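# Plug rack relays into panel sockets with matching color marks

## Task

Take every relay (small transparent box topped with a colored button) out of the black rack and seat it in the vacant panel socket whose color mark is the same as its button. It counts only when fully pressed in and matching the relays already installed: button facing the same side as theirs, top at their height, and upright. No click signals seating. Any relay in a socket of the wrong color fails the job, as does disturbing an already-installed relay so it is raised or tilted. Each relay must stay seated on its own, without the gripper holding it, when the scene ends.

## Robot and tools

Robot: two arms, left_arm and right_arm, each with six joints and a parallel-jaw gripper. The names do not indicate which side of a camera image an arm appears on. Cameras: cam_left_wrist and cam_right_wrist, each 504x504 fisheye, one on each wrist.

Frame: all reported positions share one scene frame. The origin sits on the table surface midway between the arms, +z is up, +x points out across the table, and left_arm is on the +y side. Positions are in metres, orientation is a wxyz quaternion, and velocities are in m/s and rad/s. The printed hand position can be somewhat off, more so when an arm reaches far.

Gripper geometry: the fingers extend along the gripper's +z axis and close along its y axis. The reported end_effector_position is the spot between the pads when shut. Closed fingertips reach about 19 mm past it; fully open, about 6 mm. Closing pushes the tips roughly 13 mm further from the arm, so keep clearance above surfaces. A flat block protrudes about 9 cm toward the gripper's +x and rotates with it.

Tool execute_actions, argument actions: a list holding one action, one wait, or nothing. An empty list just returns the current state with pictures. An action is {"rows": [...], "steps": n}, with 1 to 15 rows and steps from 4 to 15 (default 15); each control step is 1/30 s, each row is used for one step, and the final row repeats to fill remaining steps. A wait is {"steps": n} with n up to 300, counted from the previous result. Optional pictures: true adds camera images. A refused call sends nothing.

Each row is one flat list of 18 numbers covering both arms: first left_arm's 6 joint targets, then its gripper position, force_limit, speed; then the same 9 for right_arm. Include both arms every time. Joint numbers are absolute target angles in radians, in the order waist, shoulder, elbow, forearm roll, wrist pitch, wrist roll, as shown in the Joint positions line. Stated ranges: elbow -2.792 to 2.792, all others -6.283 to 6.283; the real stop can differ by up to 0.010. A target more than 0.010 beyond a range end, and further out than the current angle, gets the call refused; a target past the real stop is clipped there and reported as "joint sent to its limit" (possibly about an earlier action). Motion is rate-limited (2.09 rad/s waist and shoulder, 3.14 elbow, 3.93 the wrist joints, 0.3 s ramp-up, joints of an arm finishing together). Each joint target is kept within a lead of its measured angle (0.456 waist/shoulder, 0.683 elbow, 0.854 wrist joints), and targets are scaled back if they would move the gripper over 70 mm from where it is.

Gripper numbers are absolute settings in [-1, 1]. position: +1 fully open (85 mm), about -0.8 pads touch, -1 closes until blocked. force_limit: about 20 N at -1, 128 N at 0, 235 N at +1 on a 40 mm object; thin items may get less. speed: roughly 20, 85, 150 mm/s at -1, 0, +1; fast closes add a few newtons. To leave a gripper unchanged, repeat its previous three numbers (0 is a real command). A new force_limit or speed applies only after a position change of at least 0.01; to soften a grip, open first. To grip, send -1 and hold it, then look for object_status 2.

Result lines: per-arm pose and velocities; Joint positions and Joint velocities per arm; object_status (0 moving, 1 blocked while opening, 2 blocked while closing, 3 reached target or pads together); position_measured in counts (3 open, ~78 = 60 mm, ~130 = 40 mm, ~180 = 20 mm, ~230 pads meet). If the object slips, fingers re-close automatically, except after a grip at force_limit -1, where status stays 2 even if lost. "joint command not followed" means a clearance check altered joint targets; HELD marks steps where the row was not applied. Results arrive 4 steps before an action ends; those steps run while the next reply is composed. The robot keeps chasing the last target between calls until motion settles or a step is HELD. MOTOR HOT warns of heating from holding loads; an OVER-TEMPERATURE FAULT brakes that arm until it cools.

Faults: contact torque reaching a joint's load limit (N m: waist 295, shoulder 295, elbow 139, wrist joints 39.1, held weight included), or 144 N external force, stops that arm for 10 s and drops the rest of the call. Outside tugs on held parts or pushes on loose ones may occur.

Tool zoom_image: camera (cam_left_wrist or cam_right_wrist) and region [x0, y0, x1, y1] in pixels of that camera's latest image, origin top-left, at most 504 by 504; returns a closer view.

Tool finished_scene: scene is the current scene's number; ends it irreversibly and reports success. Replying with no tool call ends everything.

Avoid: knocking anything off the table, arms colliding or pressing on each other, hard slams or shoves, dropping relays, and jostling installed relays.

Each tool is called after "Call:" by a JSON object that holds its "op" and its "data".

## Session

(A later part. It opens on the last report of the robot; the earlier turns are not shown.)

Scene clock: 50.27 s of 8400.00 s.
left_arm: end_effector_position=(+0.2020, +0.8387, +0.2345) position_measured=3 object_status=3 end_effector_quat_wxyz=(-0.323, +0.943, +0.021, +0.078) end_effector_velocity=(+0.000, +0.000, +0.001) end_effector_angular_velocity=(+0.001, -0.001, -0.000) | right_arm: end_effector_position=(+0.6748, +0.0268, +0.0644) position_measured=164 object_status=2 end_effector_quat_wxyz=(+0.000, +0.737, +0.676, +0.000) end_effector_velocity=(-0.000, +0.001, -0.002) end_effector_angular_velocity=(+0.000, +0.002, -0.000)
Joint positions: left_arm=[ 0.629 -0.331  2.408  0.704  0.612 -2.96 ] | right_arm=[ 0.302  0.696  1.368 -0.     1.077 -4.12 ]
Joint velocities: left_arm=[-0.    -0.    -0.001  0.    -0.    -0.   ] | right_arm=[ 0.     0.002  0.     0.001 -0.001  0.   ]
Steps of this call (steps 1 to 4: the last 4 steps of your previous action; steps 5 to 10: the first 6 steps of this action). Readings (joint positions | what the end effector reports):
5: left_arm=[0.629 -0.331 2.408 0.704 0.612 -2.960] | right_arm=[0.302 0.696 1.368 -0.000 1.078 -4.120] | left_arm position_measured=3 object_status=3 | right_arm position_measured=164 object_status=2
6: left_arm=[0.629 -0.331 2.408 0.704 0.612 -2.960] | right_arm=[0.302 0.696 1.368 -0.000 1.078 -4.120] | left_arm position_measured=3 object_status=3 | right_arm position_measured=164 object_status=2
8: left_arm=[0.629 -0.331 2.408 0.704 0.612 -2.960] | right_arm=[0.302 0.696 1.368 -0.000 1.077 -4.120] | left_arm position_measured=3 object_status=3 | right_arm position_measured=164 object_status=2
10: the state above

Call:
{"op": "execute_actions", "data": {"actions": [{"rows":[[0.629,-0.331,2.408,0.704,0.612,-2.96,1,0,0,0.3022,0.6964,1.3678,0,1.0774,-4.1204,0.15,-0.5,0],[0.629,-0.331,2.408,0.704,0.612,-2.96,1,0,0,0.3022,0.6964,1.3678,0,1.0774,-4.1204,0.15,-0.5,0],[0.629,-0.331,2.408,0.704,0.612,-2.96,1,0,0,0.3022,0.6964,1.3678,0,1.0774,-4.1204,0.15,-0.5,0],[0.629,-0.331,2.408,0.704,0.612,-2.96,1,0,0,0.3022,0.6964,1.3678,0,1.0774,-4.1204,0.15,-0.5,0],[0.629,-0.331,2.408,0.704,0.612,-2.96,1,0,0,0.3022,0.6964,1.3678,0,1.0774,-4.1204,0.15,-0.5,0],[0.629,-0.331,2.408,0.704,0.612,-2.96,1,0,0,0.3022,0.6964,1.3678,0,1.0774,-4.1204,0.15,-0.5,0],[0.629,-0.331,2.408,0.704,0.612,-2.96,1,0,0,0.3022,0.6964,1.3678,0,1.0774,-4.1204,0.15,-0.5,0],[0.629,-0.331,2.408,0.704,0.612,-2.96,1,0,0,0.3022,0.643,1.3119,0,1.1867,-4.1204,0.15,-0.5,0]],"steps":15}]}}

Call:
{"op": "execute_actions", "data": {"actions": [{"rows":[[0.629,-0.331,2.408,0.704,0.612,-2.96,1,0,0,0.3022,0.643,1.3119,0,1.1867,-4.1204,0.15,-0.5,0],[0.629,-0.331,2.408,0.704,0.612,-2.96,1,0,0,0.3022,0.643,1.3119,0,1.1867,-4.1204,0.15,-0.5,0],[0.629,-0.331,2.408,0.704,0.612,-2.96,1,0,0,0.1866,0.5489,1.4701,0,1.1226,-4.236,0.15,-0.5,0]],"steps":15}]}}

Call:
{"op": "execute_actions", "data": {"actions": [{"steps":10}], "pictures": true}}

Scene clock: 60.50 s of 8400.00 s.
left_arm: end_effector_position=(+0.2020, +0.8387, +0.2345) position_measured=3 object_status=3 end_effector_quat_wxyz=(-0.323, +0.943, +0.021, +0.078) end_effector_velocity=(+0.000, +0.000, +0.000) end_effector_angular_velocity=(+0.000, -0.000, -0.000) | right_arm: end_effector_position=(+0.6753, +0.0271, +0.0660) position_measured=164 object_status=2 end_effector_quat_wxyz=(+0.000, +0.737, +0.676, +0.001) end_effector_velocity=(-0.000, +0.001, -0.001) end_effector_angular_velocity=(-0.001, +0.001, +0.001)
Joint positions: left_arm=[ 0.629 -0.331  2.408  0.704  0.612 -2.96 ] | right_arm=[ 0.302  0.695  1.367 -0.     1.078 -4.12 ]
Joint velocities: left_arm=[-0. -0. -0.  0.  0.  0.] | right_arm=[ 0.001  0.001 -0.    -0.    -0.     0.   ]
FORCE FAULT: contact force on the right arm reached its limit, and that arm stopped for 10 seconds. The contact can be on any part of that arm, not only on its tool. That arm's remaining commands of this call were not run. That arm holds still and accepts commands again. Move the arm away from the contact; if what it grips holds it there, let go first. Pushing or pulling that hard again can fault the arm again.
Kept back: nothing.
The stop of the right arm began at step 7 of this call (marked STOPPED below). From that step on that arm followed nothing that you had sent. 15 of its steps, steps kept back included, did not run and will not run. The other arm was sent all steps of this action in this call, none kept back. Nothing is kept back now, and the robot has no last target.
Steps of this call (steps 1 to 4: the last 4 steps of your previous action; steps 5 to 11: the robot went on to your last target; steps 12 to 22: the first 11 steps of this action; steps 23 to 26: the last 4 steps of this action, not kept back; steps 27 to 307: the stop continued). Readings (joint positions | what the end effector reports):
1: left_arm=[0.629 -0.331 2.408 0.704 0.612 -2.960] | right_arm=[0.302 0.696 1.368 -0.000 1.077 -4.120] | left_arm position_measured=3 object_status=3 | right_arm position_measured=164 object_status=2
2: left_arm=[0.629 -0.331 2.408 0.704 0.612 -2.960] | right_arm=[0.302 0.696 1.368 -0.000 1.077 -4.120] | left_arm position_measured=3 object_status=3 | right_arm position_measured=164 object_status=2
4: left_arm=[0.629 -0.331 2.408 0.704 0.612 -2.960] | right_arm=[0.302 0.696 1.368 -0.000 1.077 -4.120] | left_arm position_measured=3 object_status=3 | right_arm position_measured=164 object_status=2
7: left_arm=[0.629 -0.331 2.408 0.704 0.612 -2.960] | right_arm=[0.302 0.695 1.367 -0.000 1.078 -4.120] | left_arm position_measured=3 object_status=3 | right_arm position_measured=164 object_status=2 STOPPED (the right arm)
8: left_arm=[0.629 -0.331 2.408 0.704 0.612 -2.960] | right_arm=[0.302 0.695 1.367 -0.000 1.078 -4.120] | left_arm position_measured=3 object_status=3 | right_arm position_measured=164 object_status=2
307: the state above

Scene clock: 60.53 s of 8400.00 s.
left_arm: end_effector_position=(+0.2020, +0.8387, +0.2345) position_measured=3 object_status=3 end_effector_quat_wxyz=(-0.323, +0.943, +0.021, +0.078) end_effector_velocity=(+0.001, -0.001, +0.000) end_effector_angular_velocity=(-0.000, -0.001, -0.001) | right_arm: end_effector_position=(+0.6753, +0.0271, +0.0660) position_measured=164 object_status=2 end_effector_quat_wxyz=(+0.000, +0.737, +0.676, +0.001) end_effector_velocity=(-0.000, +0.001, -0.000) end_effector_angular_velocity=(+0.000, +0.000, +0.000)
Joint positions: left_arm=[ 0.629 -0.331  2.408  0.704  0.612 -2.96 ] | right_arm=[ 0.302  0.695  1.367 -0.     1.078 -4.12 ]
Joint velocities: left_arm=[-0.002 -0.    -0.     0.     0.001 -0.002] | right_arm=[ 0.001  0.    -0.     0.     0.     0.   ]
Kept back: nothing.
A stop began in an earlier call of the same reply, so what this call sent did not run. Send another action.
Steps of this call (step 1: nothing new was sent). Readings (joint positions | what the end effector reports):
1: the state above

Scene clock: 60.57 s of 8400.00 s.
left_arm: end_effector_position=(+0.2020, +0.8387, +0.2345) position_measured=3 object_status=3 end_effector_quat_wxyz=(-0.323, +0.943, +0.021, +0.078) end_effector_velocity=(-0.000, -0.000, -0.000) end_effector_angular_velocity=(-0.000, +0.000, +0.000) | right_arm: end_effector_position=(+0.6753, +0.0271, +0.0660) position_measured=164 object_status=2 end_effector_quat_wxyz=(+0.000, +0.737, +0.676, +0.001) end_effector_velocity=(-0.000, +0.001, -0.000) end_effector_angular_velocity=(-0.000, +0.001, +0.001)
Joint positions: left_arm=[ 0.629 -0.331  2.408  0.704  0.612 -2.96 ] | right_arm=[ 0.302  0.695  1.367 -0.     1.078 -4.12 ]
Joint velocities: left_arm=[-0.001 -0.     0.    -0.     0.001 -0.001] | right_arm=[ 0.001  0.001 -0.     0.     0.     0.   ]
Kept back: nothing.
A stop began in an earlier call of the same reply, so what this call sent did not run. Send another action.
Steps of this call (step 1: nothing new was sent). Readings (joint positions | what the end effector reports):
1: the state above

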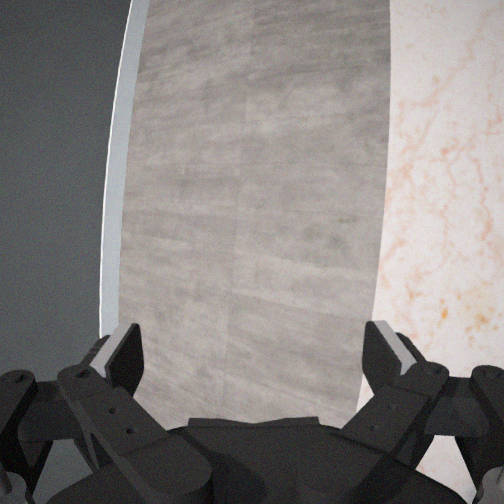

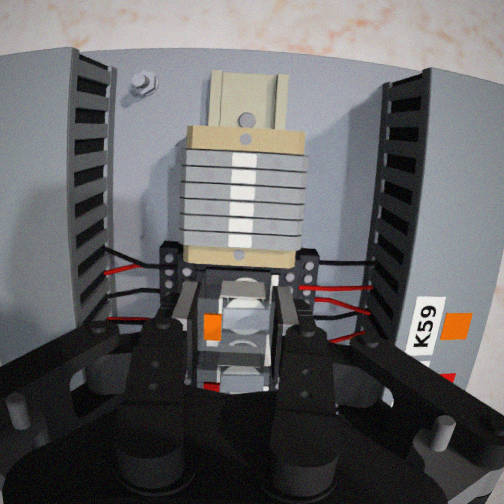

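Call:
{"op": "execute_actions", "data": {"actions": [{"rows":[[0.629,-0.331,2.408,0.704,0.612,-2.96,1,0,0,0.3022,0.6951,1.3666,0,1.0799,-4.1204,0.15,-0.5,0],[0.629,-0.331,2.408,0.704,0.612,-2.96,1,0,0,0.3022,0.6951,1.3666,0,1.0799,-4.1204,0.15,-0.5,0],[0.629,-0.331,2.408,0.704,0.612,-2.96,1,0,0,0.3022,0.6951,1.3666,0,1.0799,-4.1204,0.15,-0.5,0],[0.629,-0.331,2.408,0.704,0.612,-2.96,1,0,0,0.3022,0.6951,1.3666,0,1.0799,-4.1204,0.15,-0.5,0],[0.629,-0.331,2.408,0.704,0.612,-2.96,1,0,0,0.3022,0.6951,1.3666,0,1.0799,-4.1204,0.15,-0.5,0],[0.629,-0.331,2.408,0.704,0.612,-2.96,1,0,0,0.3022,0.6951,1.3666,0,1.0799,-4.1204,0.15,-0.5,0],[0.629,-0.331,2.408,0.704,0.612,-2.96,1,0,0,0.3022,0.6951,1.3666,0,1.0799,-4.1204,0.15,-0.5,0],[0.629,-0.331,2.408,0.704,0.612,-2.96,1,0,0,0.3022,0.643,1.3119,0,1.1867,-4.1204,0.15,-0.5,0]],"steps":15}]}}

Call:
{"op": "execute_actions", "data": {"actions": [{"rows":[[0.629,-0.331,2.408,0.704,0.612,-2.96,1,0,0,0.3022,0.643,1.3119,0,1.1867,-4.1204,0.15,-0.5,0],[0.629,-0.331,2.408,0.704,0.612,-2.96,1,0,0,0.3022,0.643,1.3119,0,1.1867,-4.1204,0.15,-0.5,0],[0.629,-0.331,2.408,0.704,0.612,-2.96,1,0,0,0.1866,0.5489,1.4701,0,1.1226,-4.236,0.15,-0.5,0]],"steps":15}]}}

Call:
{"op": "execute_actions", "data": {"actions": [{"steps":10}], "pictures": true}}

Scene clock: 61.37 s of 8400.00 s.
left_arm: end_effector_position=(+0.2020, +0.8387, +0.2345) position_measured=3 object_status=3 end_effector_quat_wxyz=(-0.323, +0.943, +0.021, +0.078) end_effector_velocity=(+0.001, +0.000, +0.001) end_effector_angular_velocity=(+0.001, -0.002, -0.001) | right_arm: end_effector_position=(+0.6753, +0.0271, +0.1065) position_measured=112 object_status=0 end_effector_quat_wxyz=(-0.000, +0.737, +0.676, -0.001) end_effector_velocity=(+0.021, +0.011, +0.732) end_effector_angular_velocity=(+0.040, -0.073, -0.000)
Joint positions: left_arm=[ 0.629 -0.331  2.408  0.704  0.612 -2.96 ] | right_arm=[ 0.302  0.667  1.336 -0.     1.141 -4.12 ]
Joint velocities: left_arm=[-0.    -0.    -0.     0.    -0.002  0.   ] | right_arm=[-0.    -0.509 -0.547 -0.     0.974 -0.   ]
Steps of this call (steps 1 to 13: nothing new was sent; steps 14 to 24: the first 11 steps of this action). Readings (joint positions | what the end effector reports):
14: left_arm=[0.629 -0.331 2.408 0.704 0.612 -2.960] | right_arm=[0.302 0.695 1.367 -0.000 1.078 -4.120] | left_arm position_measured=3 object_status=3 | right_arm position_measured=164 object_status=0
15: left_arm=[0.629 -0.331 2.408 0.704 0.612 -2.960] | right_arm=[0.302 0.695 1.367 -0.000 1.079 -4.120] | left_arm position_measured=3 object_status=3 | right_arm position_measured=164 object_status=0
17: left_arm=[0.629 -0.331 2.408 0.704 0.612 -2.960] | right_arm=[0.302 0.695 1.367 -0.000 1.080 -4.120] | left_arm position_measured=3 object_status=3 | right_arm position_measured=155 object_status=0
21: left_arm=[0.629 -0.331 2.408 0.704 0.612 -2.960] | right_arm=[0.302 0.695 1.367 -0.000 1.080 -4.120] | left_arm position_measured=3 object_status=3 | right_arm position_measured=126 object_status=0
24: the state above

Scene clock: 61.87 s of 8400.00 s.
left_arm: end_effector_position=(+0.2020, +0.8387, +0.2345) position_measured=3 object_status=3 end_effector_quat_wxyz=(-0.323, +0.943, +0.021, +0.078) end_effector_velocity=(+0.000, +0.001, +0.001) end_effector_angular_velocity=(+0.001, -0.002, +0.002) | right_arm: end_effector_position=(+0.6652, -0.0868, +0.1402) position_measured=110 object_status=3 end_effector_quat_wxyz=(+0.000, +0.737, +0.676, -0.000) end_effector_velocity=(-0.017, -0.098, +0.003) end_effector_angular_velocity=(+0.002, -0.007, -0.000)
Joint positions: left_arm=[ 0.629 -0.331  2.408  0.704  0.612 -2.96 ] | right_arm=[ 0.188  0.55   1.468 -0.     1.124 -4.234]
Joint velocities: left_arm=[ 0.001  0.    -0.001 -0.    -0.001 -0.001] | right_arm=[-0.102 -0.087  0.138 -0.    -0.058 -0.101]
Steps of this call (steps 1 to 4: the last 4 steps of your previous action; steps 5 to 15: the first 11 steps of this action). Readings (joint positions | what the end effector reports):
5: left_arm=[0.629 -0.331 2.408 0.704 0.612 -2.960] | right_arm=[0.302 0.643 1.312 0.000 1.187 -4.120] | left_arm position_measured=3 object_status=3 | right_arm position_measured=110 object_status=0
6: left_arm=[0.629 -0.331 2.408 0.704 0.612 -2.960] | right_arm=[0.302 0.643 1.312 0.000 1.187 -4.120] | left_arm position_measured=3 object_status=3 | right_arm position_measured=110 object_status=0
8: left_arm=[0.629 -0.331 2.408 0.704 0.612 -2.960] | right_arm=[0.299 0.640 1.317 0.000 1.185 -4.124] | left_arm position_measured=3 object_status=3 | right_arm position_measured=110 object_status=0
12: left_arm=[0.629 -0.331 2.408 0.704 0.612 -2.960] | right_arm=[0.227 0.583 1.414 -0.000 1.146 -4.195] | left_arm position_measured=3 object_status=3 | right_arm position_measured=110 object_status=3
15: the state above

Scene clock: 62.20 s of 8400.00 s.
left_arm: end_effector_position=(+0.2020, +0.8387, +0.2345) position_measured=3 object_status=3 end_effector_quat_wxyz=(-0.323, +0.943, +0.021, +0.078) end_effector_velocity=(-0.001, -0.000, -0.001) end_effector_angular_velocity=(-0.001, +0.001, +0.001) | right_arm: end_effector_position=(+0.6648, -0.0880, +0.1400) position_measured=110 object_status=3 end_effector_quat_wxyz=(+0.000, +0.737, +0.676, -0.000) end_effector_velocity=(-0.000, +0.000, -0.000) end_effector_angular_velocity=(-0.000, +0.000, +0.000)
Joint positions: left_arm=[ 0.629 -0.331  2.408  0.704  0.612 -2.96 ] | right_arm=[ 0.187  0.549  1.47  -0.     1.123 -4.236]
Joint velocities: left_arm=[0.001 0.    0.001 0.    0.001 0.   ] | right_arm=[ 0.  0.  0. -0. -0. -0.]
Kept back: nothing.
Steps of this call (steps 1 to 4: the last 4 steps of your previous action; steps 5 to 10: the robot went on to your last target). Readings (joint positions | what the end effector reports):
1: left_arm=[0.629 -0.331 2.408 0.704 0.612 -2.960] | right_arm=[0.187 0.549 1.470 -0.000 1.123 -4.236] | left_arm position_measured=3 object_status=3 | right_arm position_measured=110 object_status=3
2: left_arm=[0.629 -0.331 2.408 0.704 0.612 -2.960] | right_arm=[0.187 0.549 1.470 -0.000 1.123 -4.236] | left_arm position_measured=3 object_status=3 | right_arm position_measured=110 object_status=3
4: left_arm=[0.629 -0.331 2.408 0.704 0.612 -2.960] | right_arm=[0.187 0.549 1.470 -0.000 1.123 -4.236] | left_arm position_measured=3 object_status=3 | right_arm position_measured=110 object_status=3
8: left_arm=[0.629 -0.331 2.408 0.704 0.612 -2.960] | right_arm=[0.187 0.549 1.470 -0.000 1.123 -4.236] | left_arm position_measured=3 object_status=3 | right_arm position_measured=110 object_status=3
10: the state above

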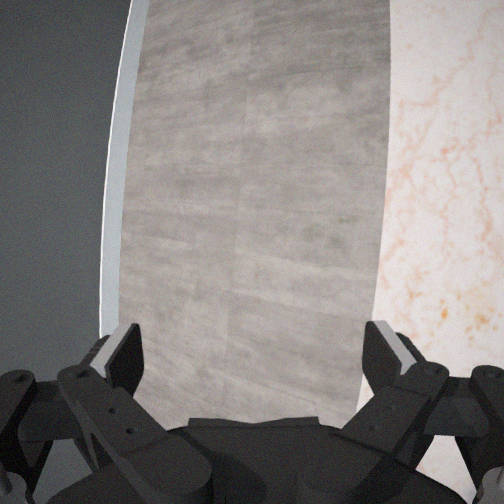

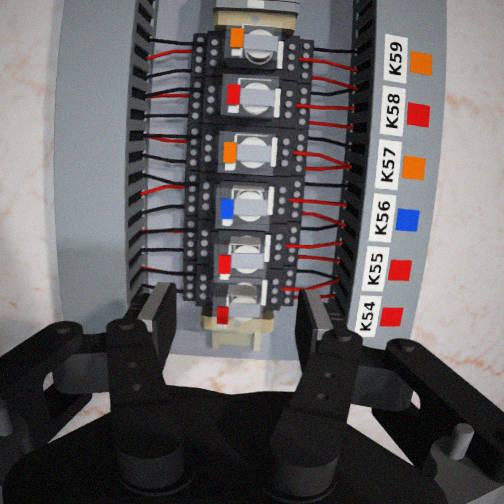

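Call:
{"op": "zoom_image", "data": {"camera": "cam_right_wrist", "region": [170,10,320,340]}}

Region (170, 10, 320, 340) of cam_right_wrist's 504x504 image, scaled by 1.527, with more detail than that image has; it fills the left 229 columns of this view, and the rest is white.

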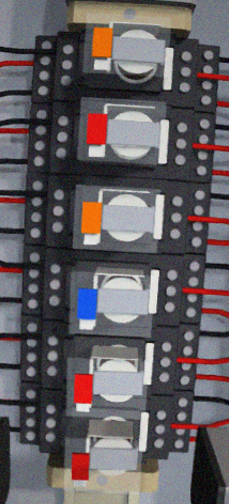

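Call:
{"op": "execute_actions", "data": {"actions": [{"rows":[[0.629,-0.331,2.408,0.704,0.612,-2.96,1,0,0,0.3301,0.4201,1.6742,0,1.0473,-2.5215,0.15,-0.5,0]],"steps":15}]}}

Call:
{"op": "execute_actions", "data": {"actions": [{"steps":15}], "pictures": true}}

Scene clock: 63.03 s of 8400.00 s.
left_arm: end_effector_position=(+0.2020, +0.8387, +0.2345) position_measured=3 object_status=3 end_effector_quat_wxyz=(-0.323, +0.943, +0.021, +0.078) end_effector_velocity=(-0.000, -0.000, -0.000) end_effector_angular_velocity=(-0.001, +0.000, +0.001) | right_arm: end_effector_position=(+0.5823, -0.0481, +0.1409) position_measured=110 object_status=3 end_effector_quat_wxyz=(-0.000, +0.899, +0.439, -0.000) end_effector_velocity=(-0.295, +0.117, -0.001) end_effector_angular_velocity=(-0.000, -0.001, -3.226)
Joint positions: left_arm=[ 0.629 -0.331  2.408  0.704  0.612 -2.96 ] | right_arm=[ 0.275  0.469  1.596  0.     1.076 -3.571]
Joint velocities: left_arm=[ 0.     0.     0.001 -0.     0.    -0.001] | right_arm=[ 0.31  -0.279  0.44  -0.    -0.162  3.536]
Steps of this call (steps 1 to 14: the robot went on to your last target; steps 15 to 25: the first 11 steps of this action). Readings (joint positions | what the end effector reports):
15: left_arm=[0.629 -0.331 2.408 0.704 0.612 -2.960] | right_arm=[0.187 0.549 1.470 0.000 1.123 -4.236] | left_arm position_measured=3 object_status=3 | right_arm position_measured=110 object_status=3
16: left_arm=[0.629 -0.331 2.408 0.704 0.612 -2.960] | right_arm=[0.188 0.548 1.472 0.000 1.122 -4.229] | left_arm position_measured=3 object_status=3 | right_arm position_measured=110 object_status=3
18: left_arm=[0.629 -0.331 2.408 0.704 0.612 -2.960] | right_arm=[0.197 0.540 1.485 0.000 1.117 -4.173] | left_arm position_measured=3 object_status=3 | right_arm position_measured=110 object_status=3
22: left_arm=[0.629 -0.331 2.408 0.704 0.612 -2.960] | right_arm=[0.241 0.500 1.548 0.000 1.094 -3.889] | left_arm position_measured=3 object_status=3 | right_arm position_measured=110 object_status=3
25: the state above

Scene clock: 63.53 s of 8400.00 s.
left_arm: end_effector_position=(+0.2020, +0.8387, +0.2345) position_measured=3 object_status=3 end_effector_quat_wxyz=(-0.323, +0.943, +0.021, +0.078) end_effector_velocity=(+0.000, -0.000, -0.001) end_effector_angular_velocity=(-0.000, +0.000, -0.001) | right_arm: end_effector_position=(+0.5299, -0.0301, +0.1399) position_measured=110 object_status=3 end_effector_quat_wxyz=(-0.000, +0.999, -0.043, -0.000) end_effector_velocity=(-0.001, +0.000, -0.002) end_effector_angular_velocity=(-0.001, +0.002, -0.003)
Joint positions: left_arm=[ 0.629 -0.331  2.408  0.704  0.612 -2.96 ] | right_arm=[ 0.33   0.42   1.674  0.     1.047 -2.522]
Joint velocities: left_arm=[-0.001  0.     0.001 -0.    -0.001  0.   ] | right_arm=[0.001 0.002 0.    0.    0.    0.004]
Kept back: nothing.
Steps of this call (steps 1 to 4: the last 4 steps of your previous action; steps 5 to 15: the robot went on to your last target). Readings (joint positions | what the end effector reports):
1: left_arm=[0.629 -0.331 2.408 0.704 0.612 -2.960] | right_arm=[0.286 0.460 1.611 0.000 1.071 -3.446] | left_arm position_measured=3 object_status=3 | right_arm position_measured=110 object_status=3
2: left_arm=[0.629 -0.331 2.408 0.704 0.612 -2.960] | right_arm=[0.294 0.452 1.623 0.000 1.066 -3.318] | left_arm position_measured=3 object_status=3 | right_arm position_measured=110 object_status=3
4: left_arm=[0.629 -0.331 2.408 0.704 0.612 -2.960] | right_arm=[0.308 0.440 1.642 0.000 1.059 -3.064] | left_arm position_measured=3 object_status=3 | right_arm position_measured=110 object_status=3
8: left_arm=[0.629 -0.331 2.408 0.704 0.612 -2.960] | right_arm=[0.324 0.425 1.666 0.000 1.050 -2.680] | left_arm position_measured=3 object_status=3 | right_arm position_measured=110 object_status=3
15: the state above

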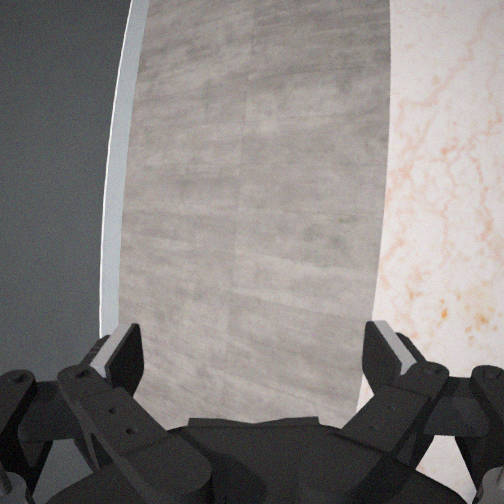

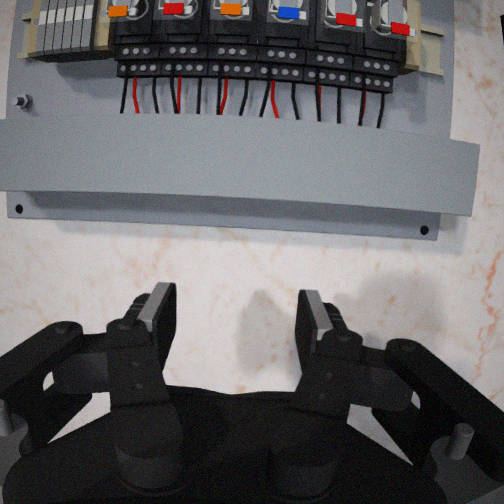

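Call:
{"op": "zoom_image", "data": {"camera": "cam_right_wrist", "region": [90,0,430,90]}}

Region (90, 0, 430, 90) of cam_right_wrist's 504x504 image, scaled by 1.482, with more detail than that image has; it fills the top 133 rows of this view, and the rest is white.

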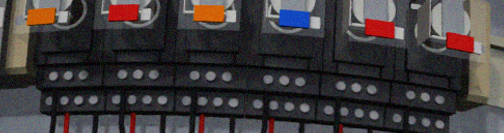

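Call:
{"op": "finished_scene", "data": {"scene": 1}}

The scene is finished: the task was done.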